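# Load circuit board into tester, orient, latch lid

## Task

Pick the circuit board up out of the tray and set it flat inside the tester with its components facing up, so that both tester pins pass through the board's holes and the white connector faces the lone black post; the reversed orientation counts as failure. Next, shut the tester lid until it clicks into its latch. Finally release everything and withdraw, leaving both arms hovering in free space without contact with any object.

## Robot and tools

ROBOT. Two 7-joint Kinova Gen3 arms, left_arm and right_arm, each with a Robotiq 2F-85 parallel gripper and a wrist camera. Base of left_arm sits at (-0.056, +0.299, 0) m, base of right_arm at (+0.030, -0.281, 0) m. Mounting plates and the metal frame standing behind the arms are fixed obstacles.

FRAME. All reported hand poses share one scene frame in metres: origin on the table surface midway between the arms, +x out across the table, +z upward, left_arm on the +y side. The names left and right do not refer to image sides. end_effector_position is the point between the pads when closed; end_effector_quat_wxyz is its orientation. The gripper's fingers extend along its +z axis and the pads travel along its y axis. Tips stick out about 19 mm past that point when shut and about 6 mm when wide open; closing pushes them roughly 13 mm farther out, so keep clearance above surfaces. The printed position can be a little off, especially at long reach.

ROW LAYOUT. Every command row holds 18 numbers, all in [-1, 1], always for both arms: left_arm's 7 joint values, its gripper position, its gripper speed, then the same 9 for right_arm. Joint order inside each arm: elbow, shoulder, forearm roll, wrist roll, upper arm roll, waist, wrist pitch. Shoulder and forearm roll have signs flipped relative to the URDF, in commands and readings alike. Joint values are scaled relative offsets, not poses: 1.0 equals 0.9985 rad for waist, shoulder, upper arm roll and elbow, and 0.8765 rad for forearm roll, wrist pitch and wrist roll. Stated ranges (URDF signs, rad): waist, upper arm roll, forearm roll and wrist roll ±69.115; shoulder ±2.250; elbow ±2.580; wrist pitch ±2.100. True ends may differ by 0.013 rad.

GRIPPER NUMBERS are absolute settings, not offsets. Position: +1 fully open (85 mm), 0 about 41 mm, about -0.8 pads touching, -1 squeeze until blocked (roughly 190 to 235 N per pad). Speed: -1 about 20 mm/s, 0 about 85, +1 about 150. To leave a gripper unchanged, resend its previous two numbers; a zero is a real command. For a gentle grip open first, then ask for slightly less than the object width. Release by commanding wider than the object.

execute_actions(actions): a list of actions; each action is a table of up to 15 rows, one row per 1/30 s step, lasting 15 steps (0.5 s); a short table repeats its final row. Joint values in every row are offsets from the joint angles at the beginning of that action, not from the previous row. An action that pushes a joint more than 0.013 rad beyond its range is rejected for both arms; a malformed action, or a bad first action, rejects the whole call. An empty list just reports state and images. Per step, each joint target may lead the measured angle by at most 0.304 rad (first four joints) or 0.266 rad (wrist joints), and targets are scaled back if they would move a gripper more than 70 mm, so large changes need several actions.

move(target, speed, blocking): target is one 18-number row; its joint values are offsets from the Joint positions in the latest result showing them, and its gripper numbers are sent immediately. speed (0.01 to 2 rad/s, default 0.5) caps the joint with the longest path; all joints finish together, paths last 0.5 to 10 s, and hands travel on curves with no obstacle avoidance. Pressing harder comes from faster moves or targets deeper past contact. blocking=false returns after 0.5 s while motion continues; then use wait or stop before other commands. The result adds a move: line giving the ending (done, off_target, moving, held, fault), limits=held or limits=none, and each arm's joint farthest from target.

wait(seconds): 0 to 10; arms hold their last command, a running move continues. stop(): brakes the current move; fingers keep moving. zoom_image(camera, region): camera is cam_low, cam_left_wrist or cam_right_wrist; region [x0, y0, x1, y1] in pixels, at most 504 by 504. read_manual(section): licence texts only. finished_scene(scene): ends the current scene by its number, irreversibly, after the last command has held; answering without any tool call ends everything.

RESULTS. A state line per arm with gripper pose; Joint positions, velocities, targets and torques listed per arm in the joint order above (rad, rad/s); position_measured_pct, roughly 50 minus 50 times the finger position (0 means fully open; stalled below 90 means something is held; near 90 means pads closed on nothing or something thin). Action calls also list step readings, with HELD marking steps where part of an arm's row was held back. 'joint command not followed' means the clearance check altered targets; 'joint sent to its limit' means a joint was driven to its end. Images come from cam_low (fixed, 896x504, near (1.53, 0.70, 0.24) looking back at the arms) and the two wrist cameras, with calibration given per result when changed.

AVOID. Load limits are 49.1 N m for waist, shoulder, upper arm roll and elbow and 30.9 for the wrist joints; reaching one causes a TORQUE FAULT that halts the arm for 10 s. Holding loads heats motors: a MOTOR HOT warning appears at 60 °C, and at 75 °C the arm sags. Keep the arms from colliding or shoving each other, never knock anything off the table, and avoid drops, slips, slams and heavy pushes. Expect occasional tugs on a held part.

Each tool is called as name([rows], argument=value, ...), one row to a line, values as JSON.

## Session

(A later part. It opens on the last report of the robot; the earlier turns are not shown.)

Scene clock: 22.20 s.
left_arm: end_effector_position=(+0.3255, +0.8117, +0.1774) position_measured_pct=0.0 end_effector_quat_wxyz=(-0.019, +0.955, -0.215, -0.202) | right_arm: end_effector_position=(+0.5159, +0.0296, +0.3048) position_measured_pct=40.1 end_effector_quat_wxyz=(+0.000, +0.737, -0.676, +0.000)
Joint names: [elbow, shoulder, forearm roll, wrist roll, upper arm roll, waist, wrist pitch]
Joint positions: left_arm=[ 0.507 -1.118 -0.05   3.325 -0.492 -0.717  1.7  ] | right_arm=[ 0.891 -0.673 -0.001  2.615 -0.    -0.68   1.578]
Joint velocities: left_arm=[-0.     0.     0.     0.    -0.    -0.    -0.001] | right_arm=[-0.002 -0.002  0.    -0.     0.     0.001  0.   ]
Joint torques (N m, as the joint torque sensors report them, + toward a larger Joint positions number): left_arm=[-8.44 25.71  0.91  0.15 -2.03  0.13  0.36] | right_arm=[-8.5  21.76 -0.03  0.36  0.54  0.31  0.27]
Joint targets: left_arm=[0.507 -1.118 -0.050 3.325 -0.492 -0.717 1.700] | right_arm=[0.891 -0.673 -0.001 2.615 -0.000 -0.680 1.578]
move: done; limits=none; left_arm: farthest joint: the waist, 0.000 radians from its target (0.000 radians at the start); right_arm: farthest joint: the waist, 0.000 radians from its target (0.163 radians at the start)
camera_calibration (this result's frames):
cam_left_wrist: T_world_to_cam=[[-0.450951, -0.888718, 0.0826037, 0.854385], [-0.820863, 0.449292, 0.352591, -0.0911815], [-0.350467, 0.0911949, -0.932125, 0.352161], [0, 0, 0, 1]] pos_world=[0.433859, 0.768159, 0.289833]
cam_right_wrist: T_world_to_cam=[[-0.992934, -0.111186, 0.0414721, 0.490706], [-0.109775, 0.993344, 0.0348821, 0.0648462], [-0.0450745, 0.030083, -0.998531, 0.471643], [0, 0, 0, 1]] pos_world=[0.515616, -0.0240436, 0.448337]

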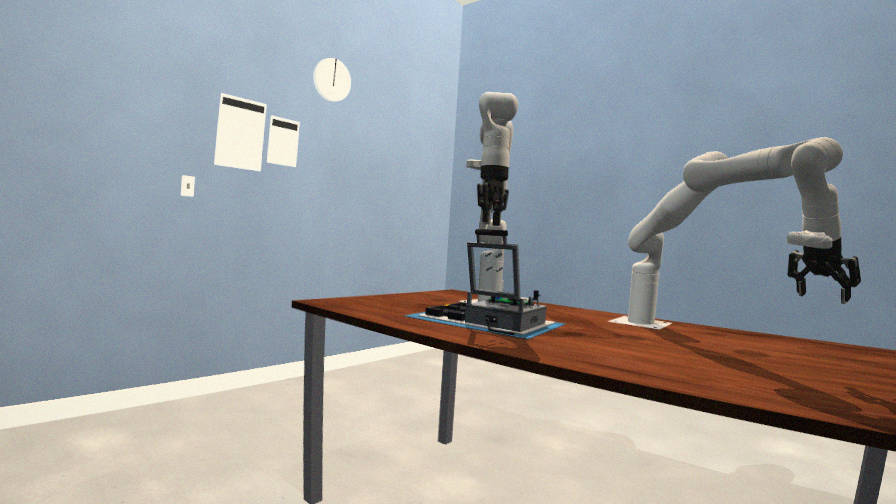

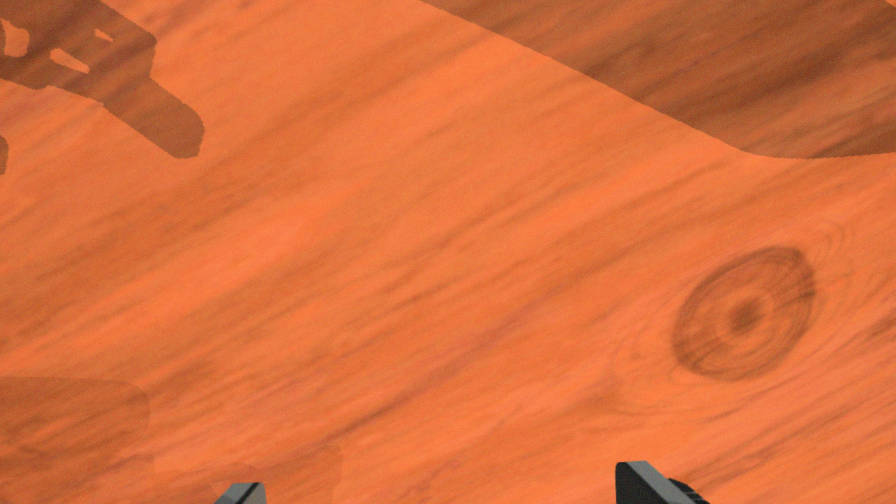

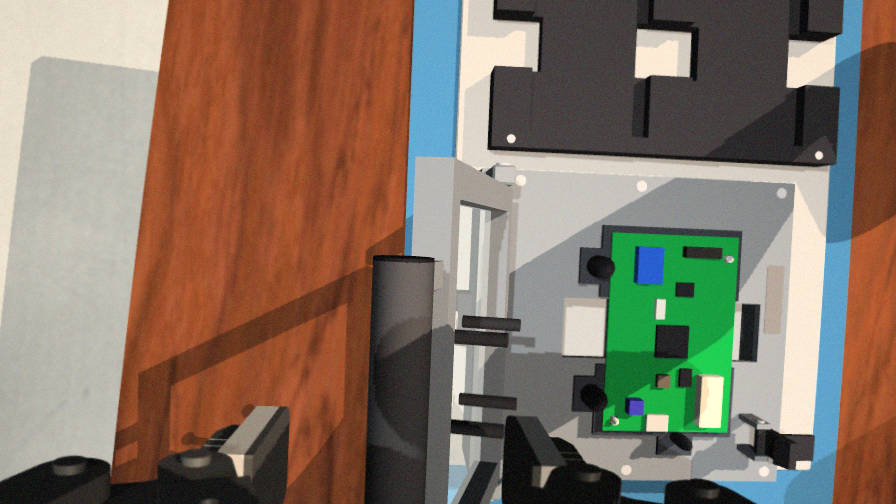

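move(target=[0,0,0,0,0,0,0,1,0,0.0895,-0.003,0,0,0,0,-0.1055,0.2,0], speed=0.3)

move(target=[0,0,0,0,0,0,0,1,0,0,0,0,0,0,0,0,-0.51,-0.3])

move(target=[0,0,0,0,0,0,0,1,0,0.2137,0.1346,0,-0.0617,0,-0.0542,-0.09,-0.51,-0.3], speed=0.35)

move(target=[0,0,0,0,0,0,0,1,0,0.2233,0.1112,0,-0.0755,0,-0.0663,-0.125,-0.51,-0.3], speed=0.35)

move(target=[0,0,0,0,0,0,0,1,0,0.2038,0.0634,0,-0.0761,0,-0.0668,-0.157,-0.51,-0.3], speed=0.35)

Scene clock: 23.47 s.
left_arm: end_effector_position=(+0.3255, +0.8117, +0.1774) position_measured_pct=0.0 end_effector_quat_wxyz=(-0.019, +0.955, -0.215, -0.202) | right_arm: end_effector_position=(+0.5158, +0.0296, +0.2750) position_measured_pct=40.1 end_effector_quat_wxyz=(+0.000, +0.737, -0.676, +0.000)
Joint names: [elbow, shoulder, forearm roll, wrist roll, upper arm roll, waist, wrist pitch]
Joint positions: left_arm=[ 0.507 -1.118 -0.05   3.325 -0.492 -0.717  1.7  ] | right_arm=[ 0.98  -0.676 -0.001  2.615 -0.    -0.68   1.486]
Joint velocities: left_arm=[-0.    -0.    -0.    -0.    -0.    -0.     0.001] | right_arm=[-0.     0.001 -0.    -0.    -0.     0.001 -0.   ]
Joint torques (N m, as the joint torque sensors report them, + toward a larger Joint positions number): left_arm=[-8.63 25.61  1.15  0.41 -1.88  0.36  0.39] | right_arm=[-8.28 21.67  0.12  0.31  0.55  0.04  0.21]
Joint targets: left_arm=[0.507 -1.118 -0.050 3.325 -0.492 -0.717 1.700] | right_arm=[0.981 -0.676 -0.001 2.615 -0.000 -0.680 1.486]
move: done; limits=none; left_arm: farthest joint: the waist, 0.000 radians from its target (0.000 radians at the start); right_arm: farthest joint: the waist, 0.000 radians from its target (0.000 radians at the start)
camera_calibration (this result's frames):
cam_left_wrist: T_world_to_cam=[[-0.450952, -0.888718, 0.0826017, 0.854386], [-0.820863, 0.449293, 0.352591, -0.0911817], [-0.350466, 0.0911971, -0.932125, 0.352159], [0, 0, 0, 1]] pos_world=[0.43386, 0.76816, 0.289832]
cam_right_wrist: T_world_to_cam=[[-0.992927, -0.111248, 0.0414741, 0.491849], [-0.109837, 0.993337, 0.034884, 0.0659629], [-0.0450786, 0.0300819, -0.99853, 0.441821], [0, 0, 0, 1]] pos_world=[0.515531, -0.0240971, 0.418472]

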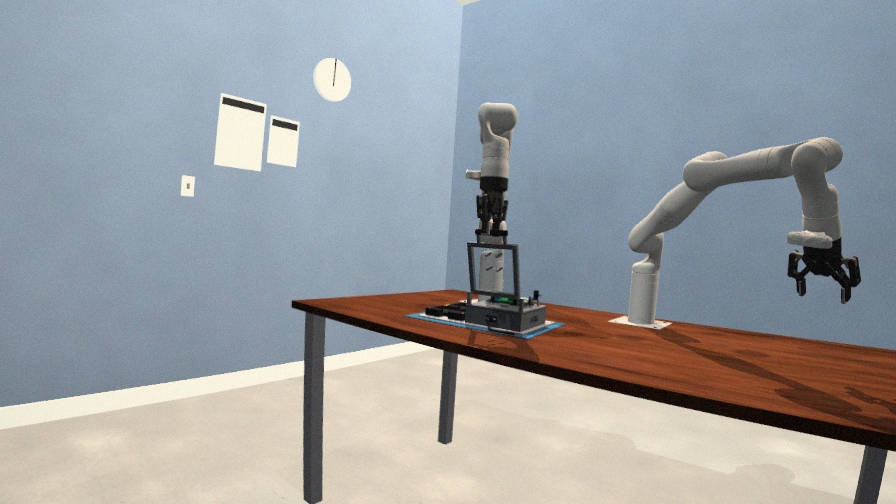

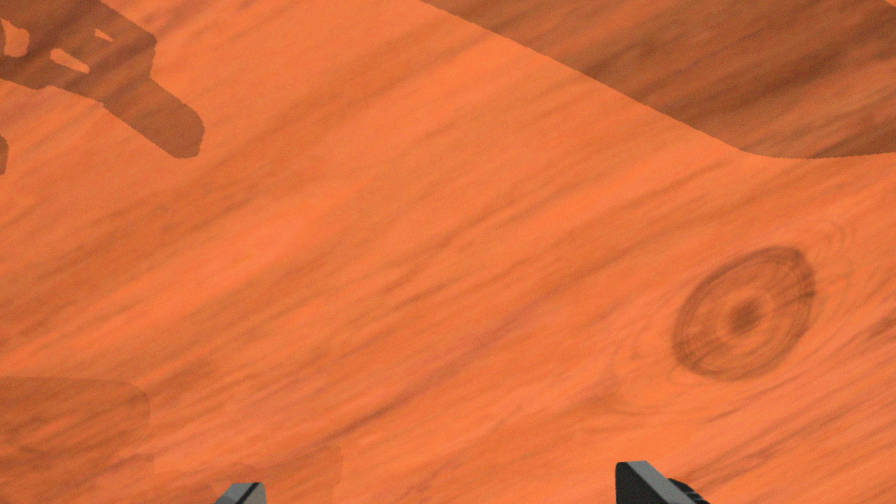

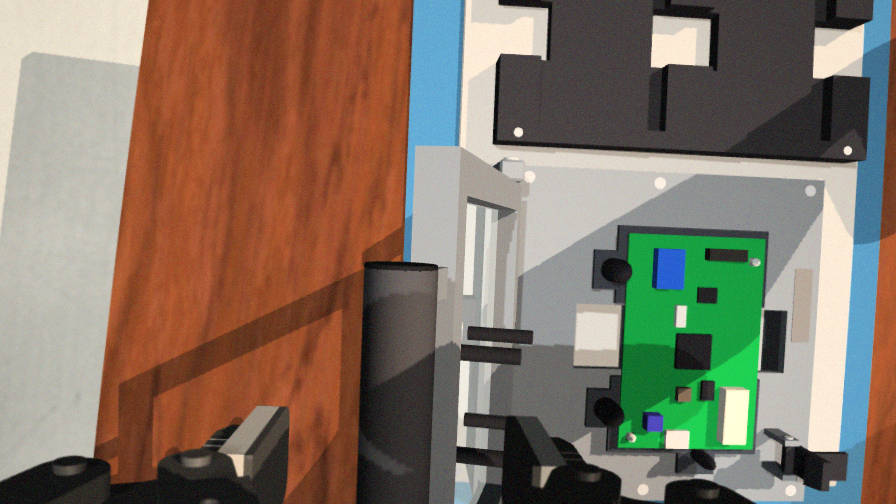

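Scene clock: 24.27 s.
left_arm: end_effector_position=(+0.3255, +0.8117, +0.1774) position_measured_pct=0.0 end_effector_quat_wxyz=(-0.019, +0.955, -0.215, -0.202) | right_arm: end_effector_position=(+0.5161, +0.0296, +0.2750) position_measured_pct=75.0 end_effector_quat_wxyz=(-0.000, +0.737, -0.676, +0.000)
Joint names: [elbow, shoulder, forearm roll, wrist roll, upper arm roll, waist, wrist pitch]
Joint positions: left_arm=[ 0.507 -1.118 -0.05   3.325 -0.492 -0.717  1.7  ] | right_arm=[ 0.98  -0.676 -0.001  2.616 -0.    -0.68   1.485]
Joint velocities: left_arm=[ 0.    -0.     0.     0.    -0.    -0.    -0.001] | right_arm=[-0.    -0.     0.    -0.001  0.    -0.001  0.   ]
Joint torques (N m, as the joint torque sensors report them, + toward a larger Joint positions number): left_arm=[-8.43 25.7   1.08  0.16 -1.92  0.19  0.15] | right_arm=[-8.23 21.63  0.14  0.15  0.5   0.04  0.46]
Joint targets: left_arm=[0.507 -1.118 -0.050 3.325 -0.492 -0.717 1.700] | right_arm=[0.980 -0.676 -0.001 2.615 -0.000 -0.680 1.486]
move: done; limits=none; left_arm: farthest joint: the waist, 0.000 radians from its target (0.000 radians at the start); right_arm: farthest joint: the wrist pitch, 0.001 radians from its target (0.000 radians at the start)
camera_calibration (this result's frames):
cam_left_wrist: T_world_to_cam=[[-0.450953, -0.888717, 0.0825997, 0.854388], [-0.820862, 0.449293, 0.352591, -0.0911818], [-0.350465, 0.0911994, -0.932125, 0.352156], [0, 0, 0, 1]] pos_world=[0.43386, 0.76816, 0.289831]
cam_right_wrist: T_world_to_cam=[[-0.992926, -0.111541, 0.0406945, 0.492349], [-0.110151, 0.9933, 0.034952, 0.0661208], [-0.0443204, 0.0302223, -0.99856, 0.441519], [0, 0, 0, 1]] pos_world=[0.515718, -0.0241044, 0.418537]

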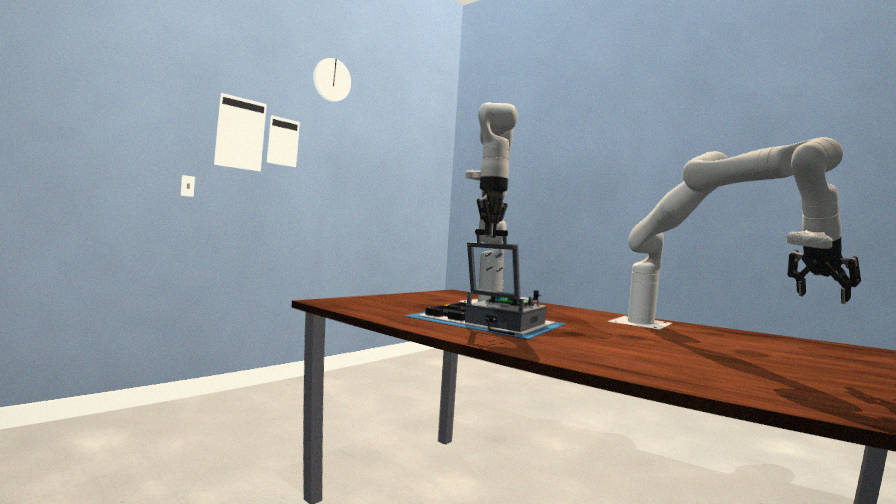

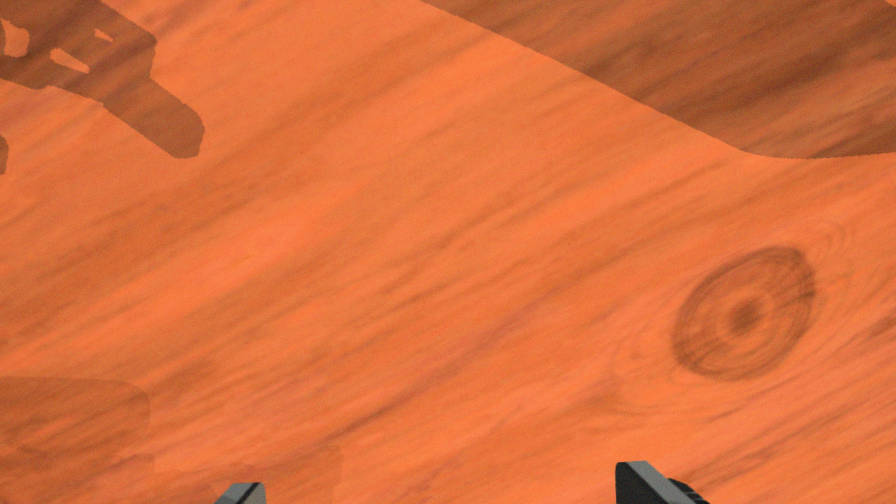

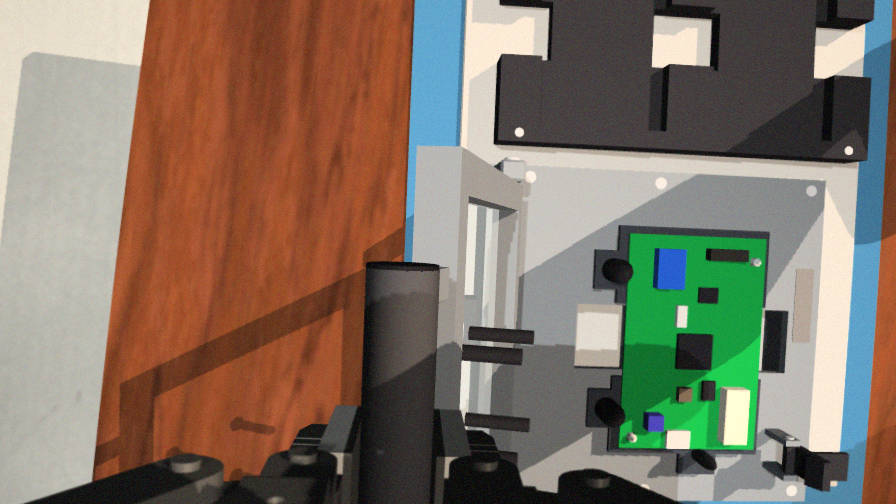

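Scene clock: 25.33 s.
left_arm: end_effector_position=(+0.3255, +0.8117, +0.1774) position_measured_pct=0.0 end_effector_quat_wxyz=(-0.019, +0.955, -0.215, -0.202) | right_arm: end_effector_position=(+0.4616, +0.0246, +0.2832) position_measured_pct=75.0 end_effector_quat_wxyz=(-0.002, +0.737, -0.676, +0.002)
Joint names: [elbow, shoulder, forearm roll, wrist roll, upper arm roll, waist, wrist pitch]
Joint positions: left_arm=[ 0.507 -1.118 -0.05   3.325 -0.492 -0.717  1.7  ] | right_arm=[ 1.192 -0.542 -0.003  2.562  0.    -0.733  1.404]
Joint velocities: left_arm=[ 0.     0.     0.    -0.     0.     0.    -0.001] | right_arm=[ 0.001  0.001 -0.    -0.     0.001 -0.001 -0.   ]
Joint torques (N m, as the joint torque sensors report them, + toward a larger Joint positions number): left_arm=[-8.6  26.1   1.18  0.19 -2.23  0.    0.29] | right_arm=[-7.14 19.41  0.8   0.03 -0.14 -0.75  1.38]
Joint targets: left_arm=[0.507 -1.118 -0.050 3.325 -0.492 -0.717 1.700] | right_arm=[1.194 -0.541 -0.001 2.562 -0.000 -0.734 1.406]
move: done; limits=none; left_arm: farthest joint: the waist, 0.000 radians from its target (0.000 radians at the start); right_arm: farthest joint: the elbow, 0.002 radians from its target (0.213 radians at the start)
camera_calibration (this result's frames):
cam_left_wrist: T_world_to_cam=[[-0.450955, -0.888717, 0.0825978, 0.854389], [-0.820862, 0.449294, 0.352591, -0.091182], [-0.350465, 0.0912014, -0.932125, 0.352154], [0, 0, 0, 1]] pos_world=[0.433861, 0.76816, 0.289831]
cam_right_wrist: T_world_to_cam=[[-0.993202, -0.110649, 0.036147, 0.438771], [-0.109377, 0.993368, 0.0354468, 0.0642649], [-0.0398294, 0.0312522, -0.998718, 0.445361], [0, 0, 0, 1]] pos_world=[0.460556, -0.0292077, 0.426652]

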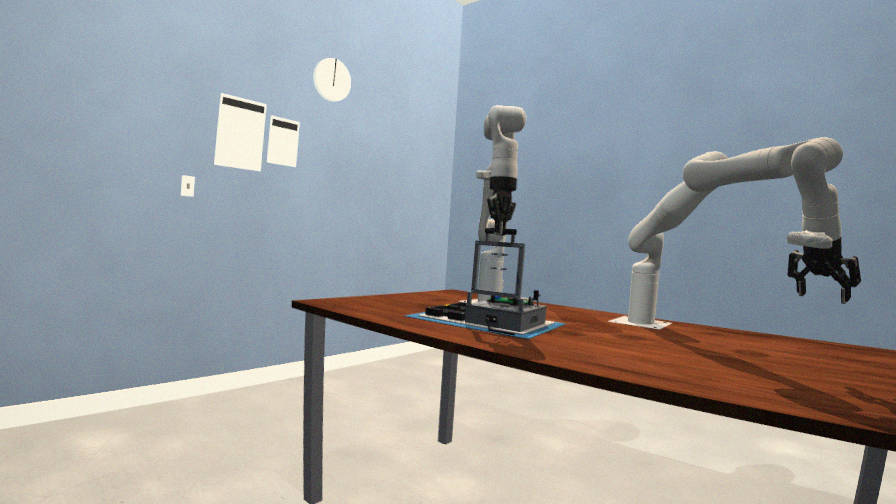

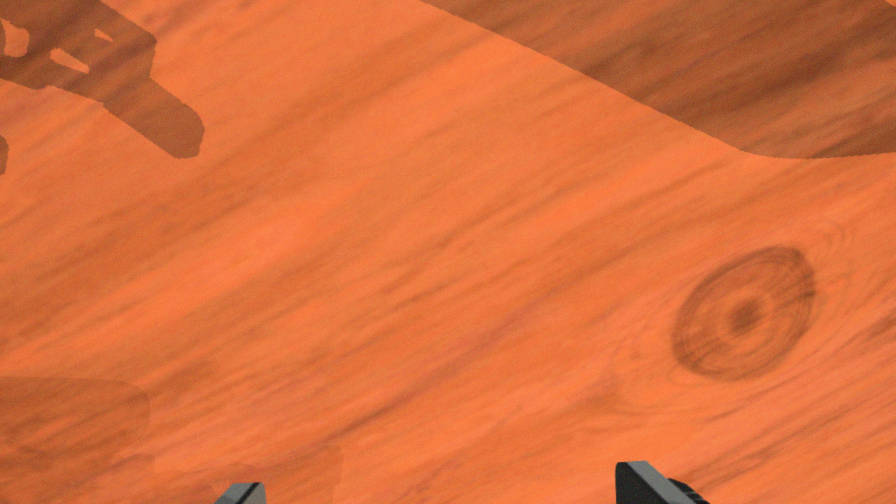

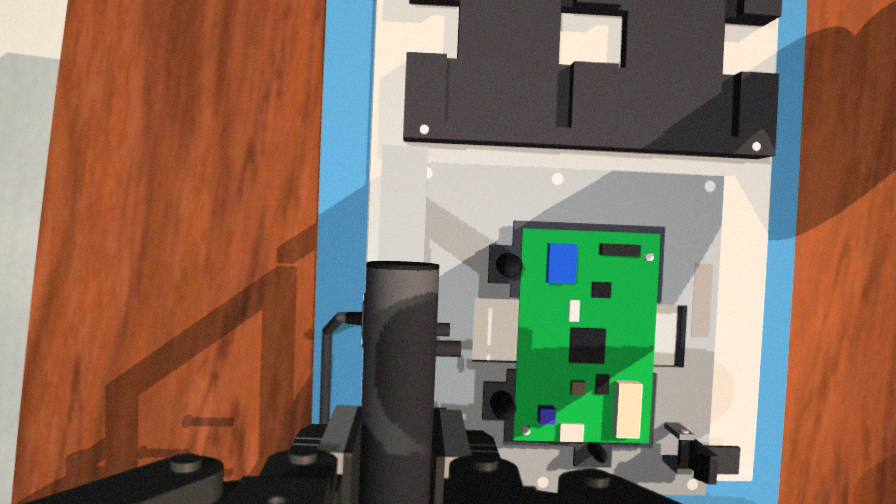

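Scene clock: 26.40 s.
left_arm: end_effector_position=(+0.3255, +0.8117, +0.1774) position_measured_pct=0.0 end_effector_quat_wxyz=(-0.019, +0.955, -0.215, -0.202) | right_arm: end_effector_position=(+0.4053, +0.0195, +0.2713) position_measured_pct=75.0 end_effector_quat_wxyz=(-0.003, +0.737, -0.676, +0.002)
Joint names: [elbow, shoulder, forearm roll, wrist roll, upper arm roll, waist, wrist pitch]
Joint positions: left_arm=[ 0.507 -1.118 -0.05   3.325 -0.492 -0.717  1.7  ] | right_arm=[ 1.413 -0.43  -0.004  2.496  0.001 -0.798  1.292]
Joint velocities: left_arm=[ 0. -0.  0. -0.  0. -0.  0.] | right_arm=[-0.    -0.    -0.    -0.001  0.001 -0.002 -0.001]
Joint torques (N m, as the joint torque sensors report them, + toward a larger Joint positions number): left_arm=[-8.38 25.82  1.01 -0.12 -2.21  0.09  0.43] | right_arm=[-6.79 16.92  0.79  0.13  0.01 -0.4   1.27]
Joint targets: left_arm=[0.507 -1.118 -0.050 3.325 -0.492 -0.717 1.700] | right_arm=[1.415 -0.431 -0.003 2.496 0.000 -0.799 1.294]
move: done; limits=none; left_arm: farthest joint: the waist, 0.000 radians from its target (0.000 radians at the start); right_arm: farthest joint: the wrist pitch, 0.003 radians from its target (0.109 radians at the start)
camera_calibration (this result's frames):
cam_left_wrist: T_world_to_cam=[[-0.450956, -0.888716, 0.082596, 0.85439], [-0.820862, 0.449294, 0.352592, -0.091182], [-0.350464, 0.0912034, -0.932125, 0.352152], [0, 0, 0, 1]] pos_world=[0.433861, 0.768161, 0.28983]
cam_right_wrist: T_world_to_cam=[[-0.99333, -0.110296, 0.0336226, 0.383447], [-0.109097, 0.993392, 0.0356314, 0.0634676], [-0.0373304, 0.0317256, -0.998799, 0.430389], [0, 0, 0, 1]] pos_world=[0.40388, -0.0344098, 0.414718]

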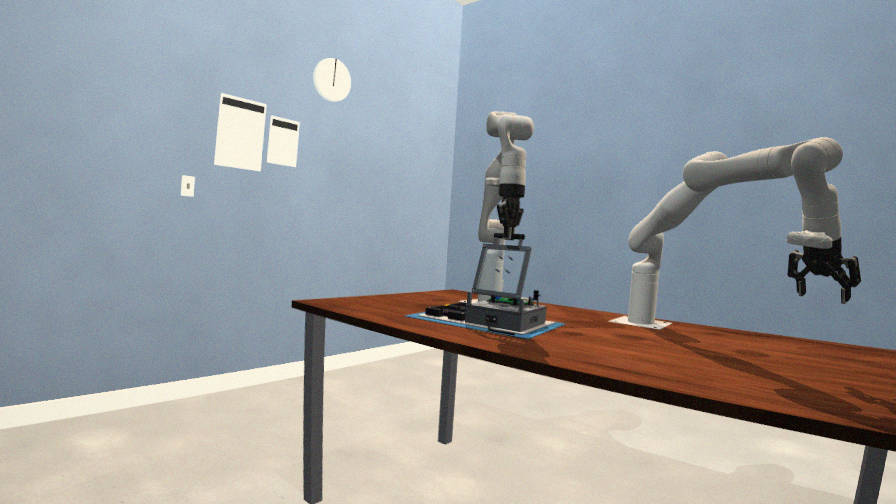

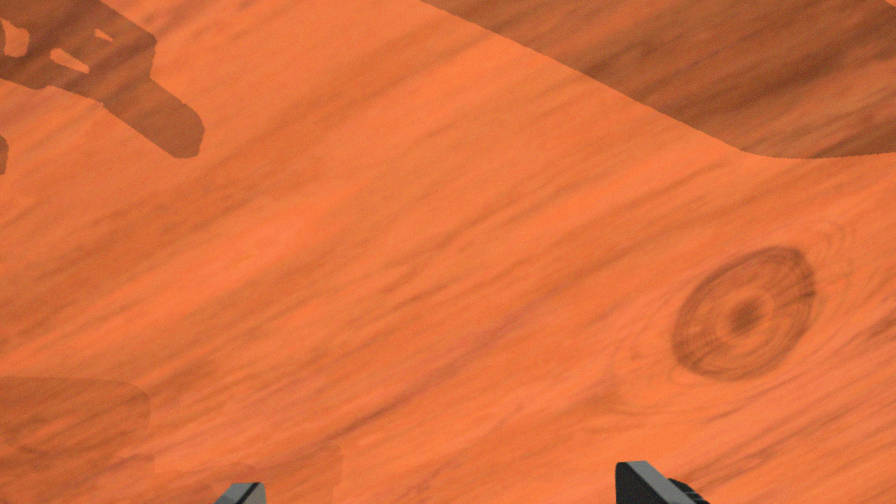

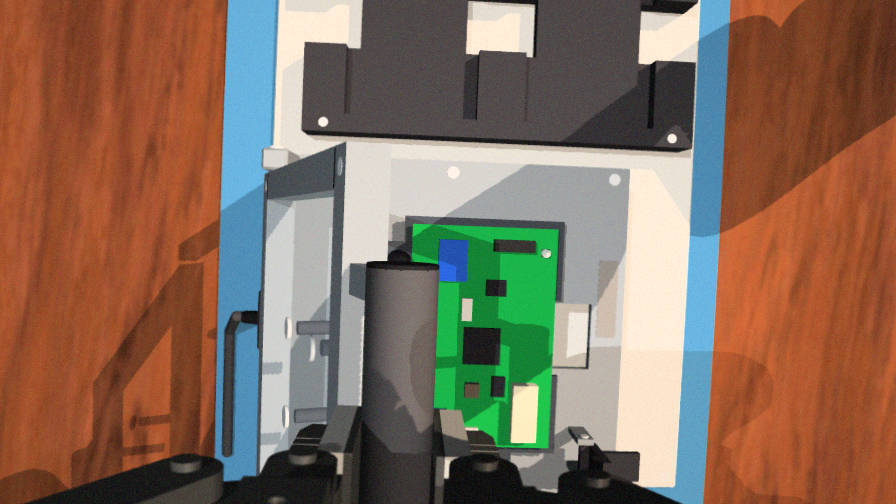

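Scene clock: 27.37 s.
left_arm: end_effector_position=(+0.3255, +0.8117, +0.1774) position_measured_pct=0.0 end_effector_quat_wxyz=(-0.019, +0.955, -0.215, -0.202) | right_arm: end_effector_position=(+0.3569, +0.0152, +0.2417) position_measured_pct=75.0 end_effector_quat_wxyz=(-0.003, +0.737, -0.676, +0.003)
Joint names: [elbow, shoulder, forearm roll, wrist roll, upper arm roll, waist, wrist pitch]
Joint positions: left_arm=[ 0.507 -1.118 -0.05   3.325 -0.492 -0.717  1.7  ] | right_arm=[ 1.615 -0.364 -0.005  2.43   0.001 -0.865  1.155]
Joint velocities: left_arm=[-0.    -0.001 -0.    -0.    -0.     0.     0.   ] | right_arm=[-0.    -0.    -0.     0.001  0.001 -0.003 -0.001]
Joint torques (N m, as the joint torque sensors report them, + toward a larger Joint positions number): left_arm=[-8.35 25.7   1.14  0.21 -2.01  0.1   0.54] | right_arm=[-6.93 13.17  0.26  0.13  0.29 -0.03 -0.19]
Joint targets: left_arm=[0.507 -1.118 -0.050 3.325 -0.492 -0.717 1.700] | right_arm=[1.616 -0.367 -0.004 2.429 0.001 -0.865 1.154]
move: done; limits=none; left_arm: farthest joint: the waist, 0.000 radians from its target (0.000 radians at the start); right_arm: farthest joint: the shoulder, 0.002 radians from its target (0.064 radians at the start)
camera_calibration (this result's frames):
cam_left_wrist: T_world_to_cam=[[-0.450958, -0.888716, 0.0825939, 0.854392], [-0.820861, 0.449295, 0.352592, -0.0911822], [-0.350463, 0.0912057, -0.932125, 0.352149], [0, 0, 0, 1]] pos_world=[0.433862, 0.768161, 0.289829]
cam_right_wrist: T_world_to_cam=[[-0.993264, -0.111067, 0.0330241, 0.335963], [-0.109869, 0.993289, 0.0361296, 0.0636885], [-0.0368153, 0.0322579, -0.998801, 0.398981], [0, 0, 0, 1]] pos_world=[0.355386, -0.0388168, 0.385107]

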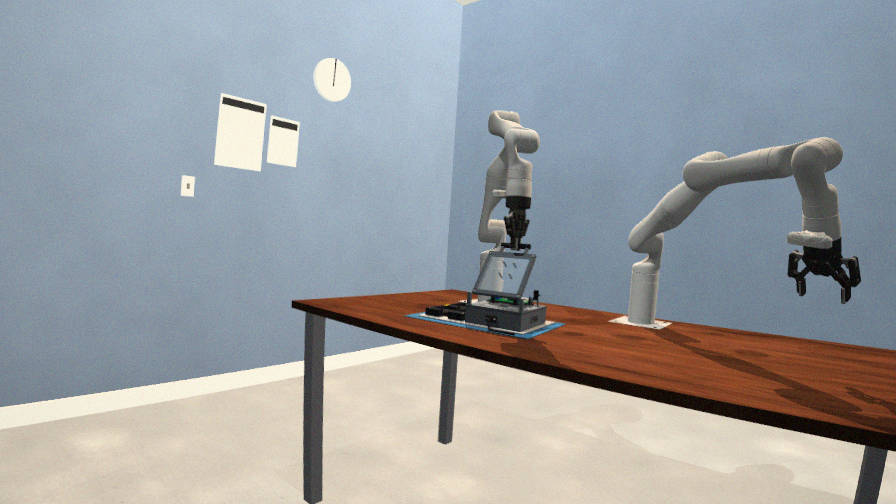

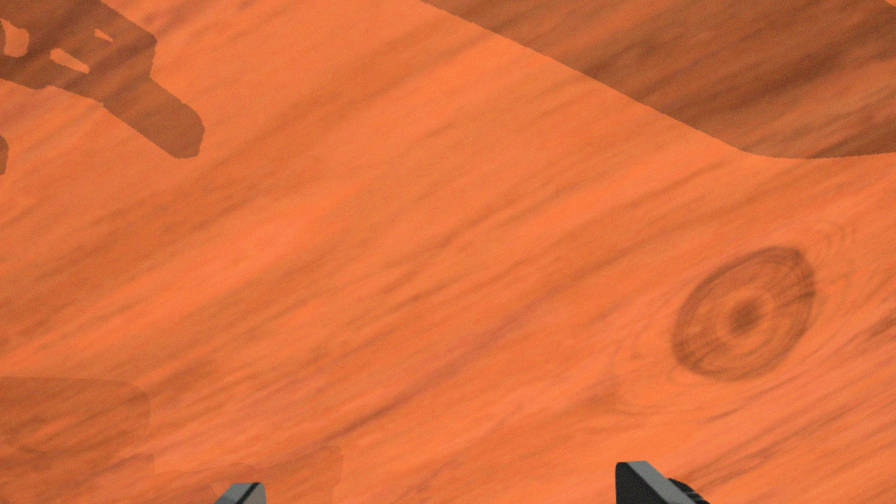

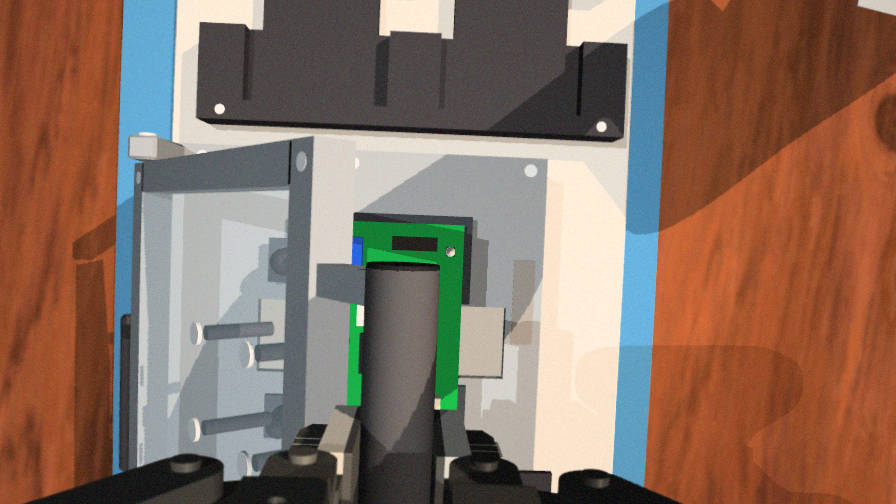

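execute_actions(actions=[])

Scene clock: 27.60 s.
left_arm: end_effector_position=(+0.3255, +0.8117, +0.1774) position_measured_pct=0.0 end_effector_quat_wxyz=(-0.019, +0.955, -0.215, -0.202) | right_arm: end_effector_position=(+0.3569, +0.0152, +0.2417) position_measured_pct=75.0 end_effector_quat_wxyz=(-0.003, +0.737, -0.676, +0.003)
Joint names: [elbow, shoulder, forearm roll, wrist roll, upper arm roll, waist, wrist pitch]
Joint positions: left_arm=[ 0.507 -1.118 -0.05   3.325 -0.492 -0.717  1.7  ] | right_arm=[ 1.615 -0.364 -0.005  2.43   0.001 -0.865  1.155]
Joint velocities: left_arm=[-0. -0.  0.  0.  0. -0.  0.] | right_arm=[ 0.001  0.001 -0.    -0.001  0.    -0.002 -0.   ]
Joint torques (N m, as the joint torque sensors report them, + toward a larger Joint positions number): left_arm=[-8.45 25.84  0.95  0.1  -2.15 -0.15  0.45] | right_arm=[-6.77 13.13  0.43  0.14  0.38  0.08 -0.22]
Joint targets: left_arm=[0.507 -1.118 -0.050 3.325 -0.492 -0.717 1.700] | right_arm=[1.616 -0.367 -0.004 2.429 0.001 -0.865 1.154]
camera_calibration (this result's frames):
cam_left_wrist: T_world_to_cam=[[-0.450958, -0.888716, 0.082594, 0.854392], [-0.820861, 0.449295, 0.352592, -0.0911823], [-0.350463, 0.0912056, -0.932125, 0.352149], [0, 0, 0, 1]] pos_world=[0.433862, 0.768161, 0.289829]
cam_right_wrist: T_world_to_cam=[[-0.993261, -0.111112, 0.0329557, 0.335966], [-0.109918, 0.993286, 0.0360808, 0.0637155], [-0.0367434, 0.0322153, -0.998805, 0.39895], [0, 0, 0, 1]] pos_world=[0.355364, -0.0388099, 0.385102]

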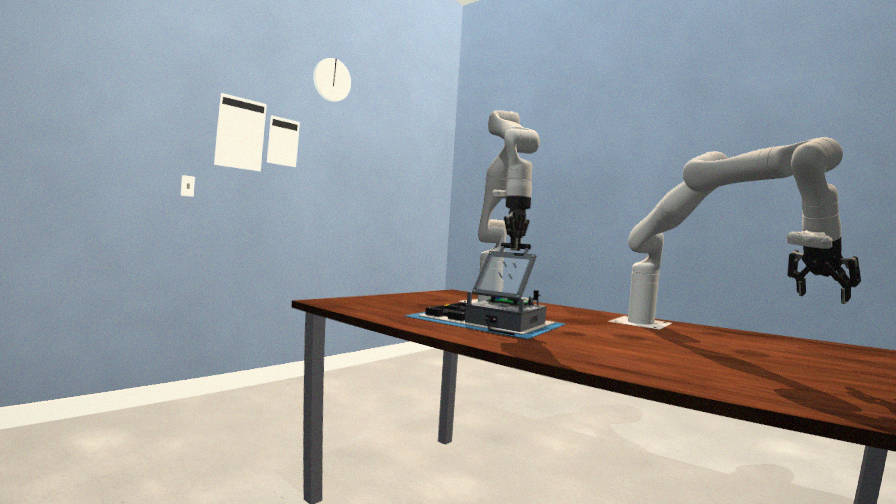

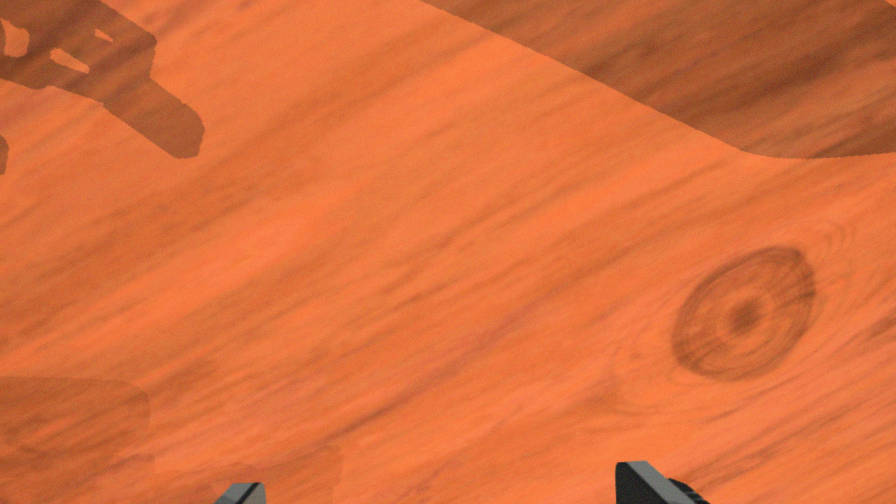

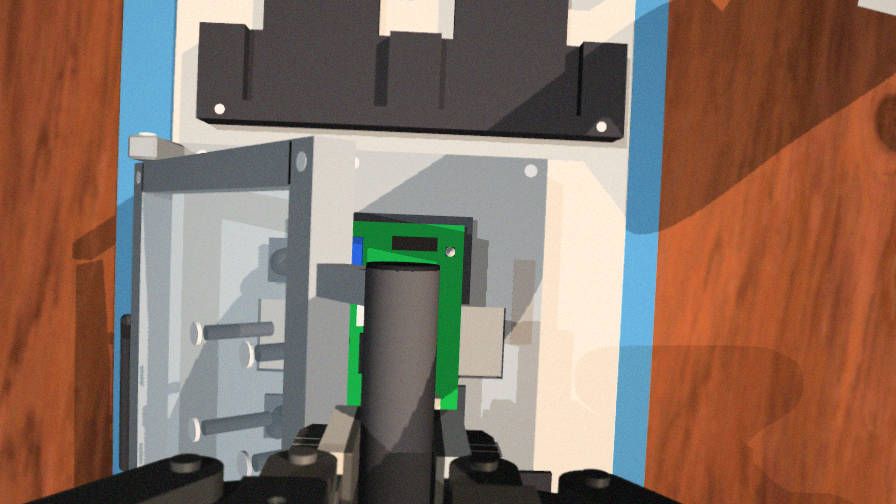

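move(target=[0,0,0,0,0,0,0,1,0,0.2078,0.0036,0,-0.0804,0,-0.0702,-0.224,-0.51,-0.3], speed=0.3)

move(target=[0,0,0,0,0,0,0,1,0,0.106,-0.0424,0,-0.036,0,-0.0315,-0.169,-0.51,-0.3], speed=0.25)

Scene clock: 28.73 s.
left_arm: end_effector_position=(+0.3255, +0.8117, +0.1774) position_measured_pct=0.0 end_effector_quat_wxyz=(-0.019, +0.955, -0.215, -0.202) | right_arm: end_effector_position=(+0.3115, +0.0111, +0.1872) position_measured_pct=75.0 end_effector_quat_wxyz=(-0.000, +0.738, -0.675, +0.002)
Joint names: [elbow, shoulder, forearm roll, wrist roll, upper arm roll, waist, wrist pitch]
Joint positions: left_arm=[ 0.507 -1.118 -0.05   3.325 -0.492 -0.717  1.7  ] | right_arm=[ 1.823 -0.359 -0.004  2.36   0.    -0.936  0.96 ]
Joint velocities: left_arm=[ 0.     0.     0.    -0.     0.    -0.    -0.001] | right_arm=[-0.    -0.    -0.001 -0.     0.001 -0.002 -0.   ]
Joint torques (N m, as the joint torque sensors report them, + toward a larger Joint positions number): left_arm=[-8.41 25.71  0.94  0.06 -1.98  0.19  0.53] | right_arm=[-7.13 12.82 -0.07  0.18  0.98  0.83 -0.54]
Joint targets: left_arm=[0.507 -1.118 -0.050 3.325 -0.492 -0.717 1.700] | right_arm=[1.823 -0.361 -0.005 2.359 0.001 -0.935 0.959]
move: done; limits=none; left_arm: farthest joint: the waist, 0.000 radians from its target (0.000 radians at the start); right_arm: farthest joint: the shoulder, 0.002 radians from its target (0.004 radians at the start)
camera_calibration (this result's frames):
cam_left_wrist: T_world_to_cam=[[-0.450959, -0.888715, 0.0825919, 0.854393], [-0.820861, 0.449295, 0.352592, -0.0911822], [-0.350462, 0.0912079, -0.932125, 0.352146], [0, 0, 0, 1]] pos_world=[0.433862, 0.768162, 0.289829]
cam_right_wrist: T_world_to_cam=[[-0.99278, -0.113365, 0.0391936, 0.291003], [-0.112117, 0.993156, 0.032712, 0.0660283], [-0.0426338, 0.0280816, -0.998696, 0.344843], [0, 0, 0, 1]] pos_world=[0.311007, -0.0422706, 0.330828]

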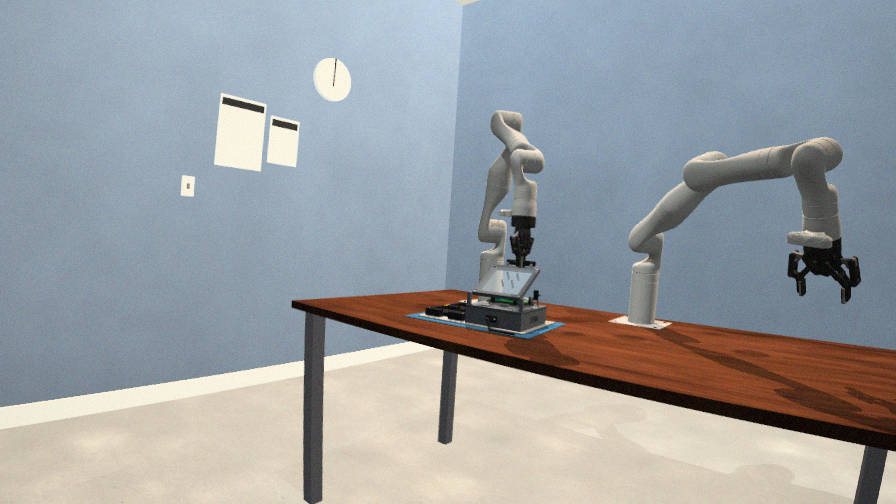

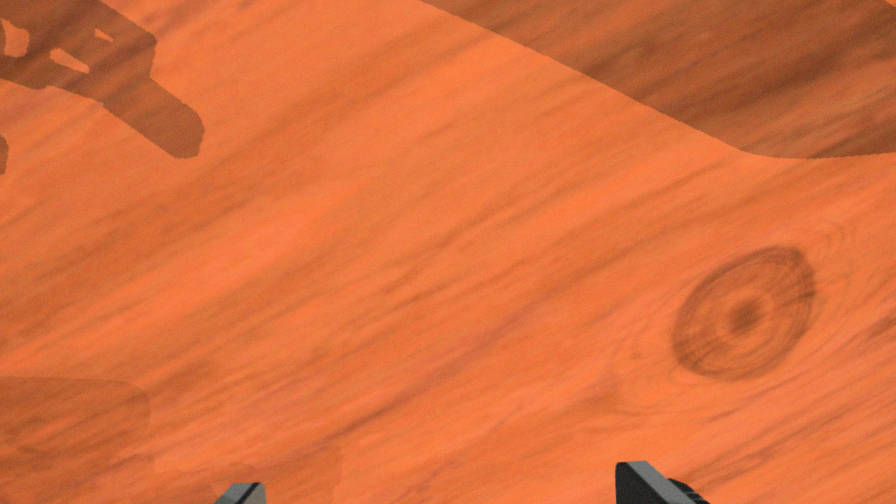

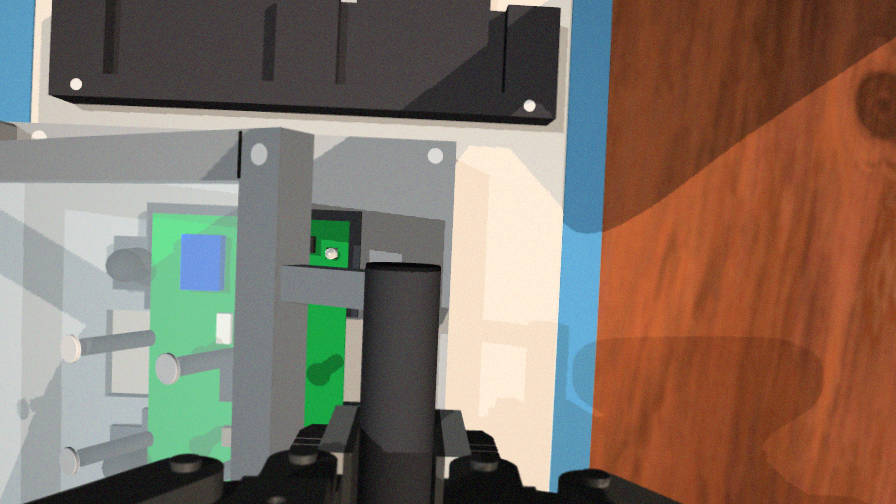

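Scene clock: 29.70 s.
left_arm: end_effector_position=(+0.3255, +0.8117, +0.1774) position_measured_pct=0.0 end_effector_quat_wxyz=(-0.019, +0.955, -0.215, -0.202) | right_arm: end_effector_position=(+0.2936, +0.0096, +0.1450) position_measured_pct=75.0 end_effector_quat_wxyz=(+0.000, +0.738, -0.675, +0.002)
Joint names: [elbow, shoulder, forearm roll, wrist roll, upper arm roll, waist, wrist pitch]
Joint positions: left_arm=[ 0.507 -1.118 -0.05   3.325 -0.492 -0.717  1.7  ] | right_arm=[ 1.929 -0.4   -0.004  2.329 -0.    -0.968  0.813]
Joint velocities: left_arm=[-0.  0. -0.  0.  0. -0. -0.] | right_arm=[ 0.001 -0.001 -0.    -0.     0.001 -0.001 -0.   ]
Joint torques (N m, as the joint torque sensors report them, + toward a larger Joint positions number): left_arm=[-8.71 25.7   0.86  0.14 -1.77  0.33  0.25] | right_arm=[-6.44 13.29  0.21  0.04  0.52  0.27 -0.32]
Joint targets: left_arm=[0.507 -1.118 -0.050 3.325 -0.492 -0.717 1.700] | right_arm=[1.929 -0.401 -0.004 2.328 0.000 -0.967 0.812]
move: done; limits=none; left_arm: farthest joint: the waist, 0.000 radians from its target (0.000 radians at the start); right_arm: farthest joint: the shoulder, 0.002 radians from its target (0.043 radians at the start)
camera_calibration (this result's frames):
cam_left_wrist: T_world_to_cam=[[-0.45096, -0.888715, 0.0825902, 0.854395], [-0.820861, 0.449296, 0.352592, -0.0911823], [-0.350461, 0.0912098, -0.932125, 0.352144], [0, 0, 0, 1]] pos_world=[0.433863, 0.768162, 0.289828]
cam_right_wrist: T_world_to_cam=[[-0.992593, -0.114842, 0.0396206, 0.274623], [-0.113578, 0.992987, 0.0328051, 0.0673034], [-0.0431102, 0.0280621, -0.998676, 0.302062], [0, 0, 0, 1]] pos_world=[0.293256, -0.0437695, 0.288574]

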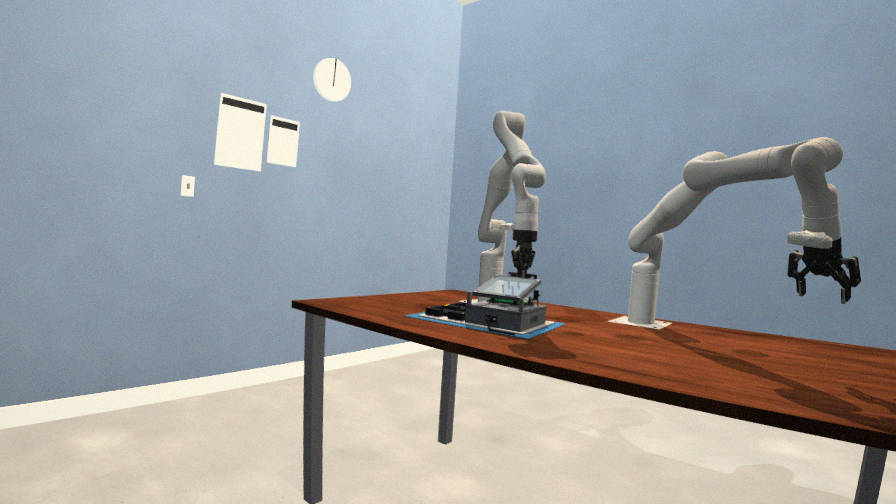

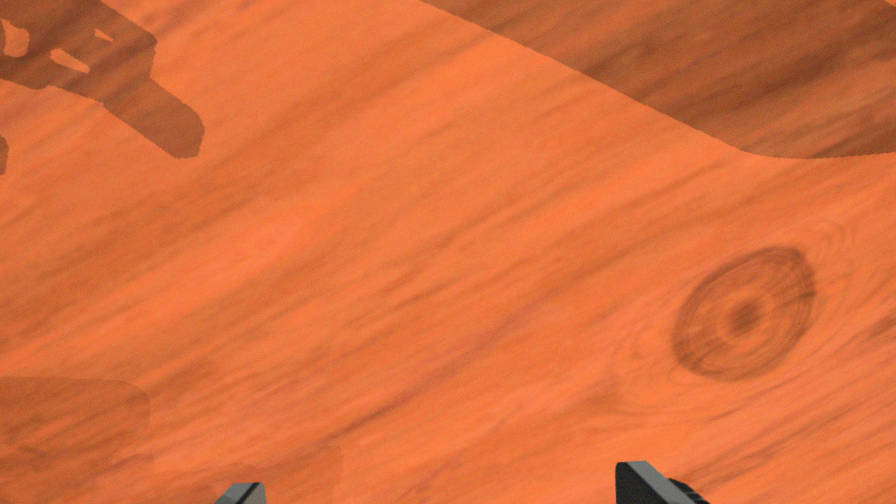

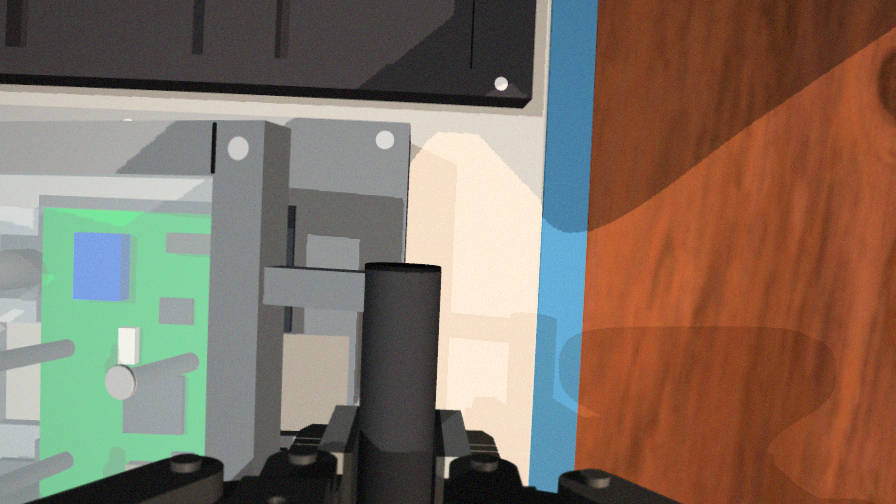

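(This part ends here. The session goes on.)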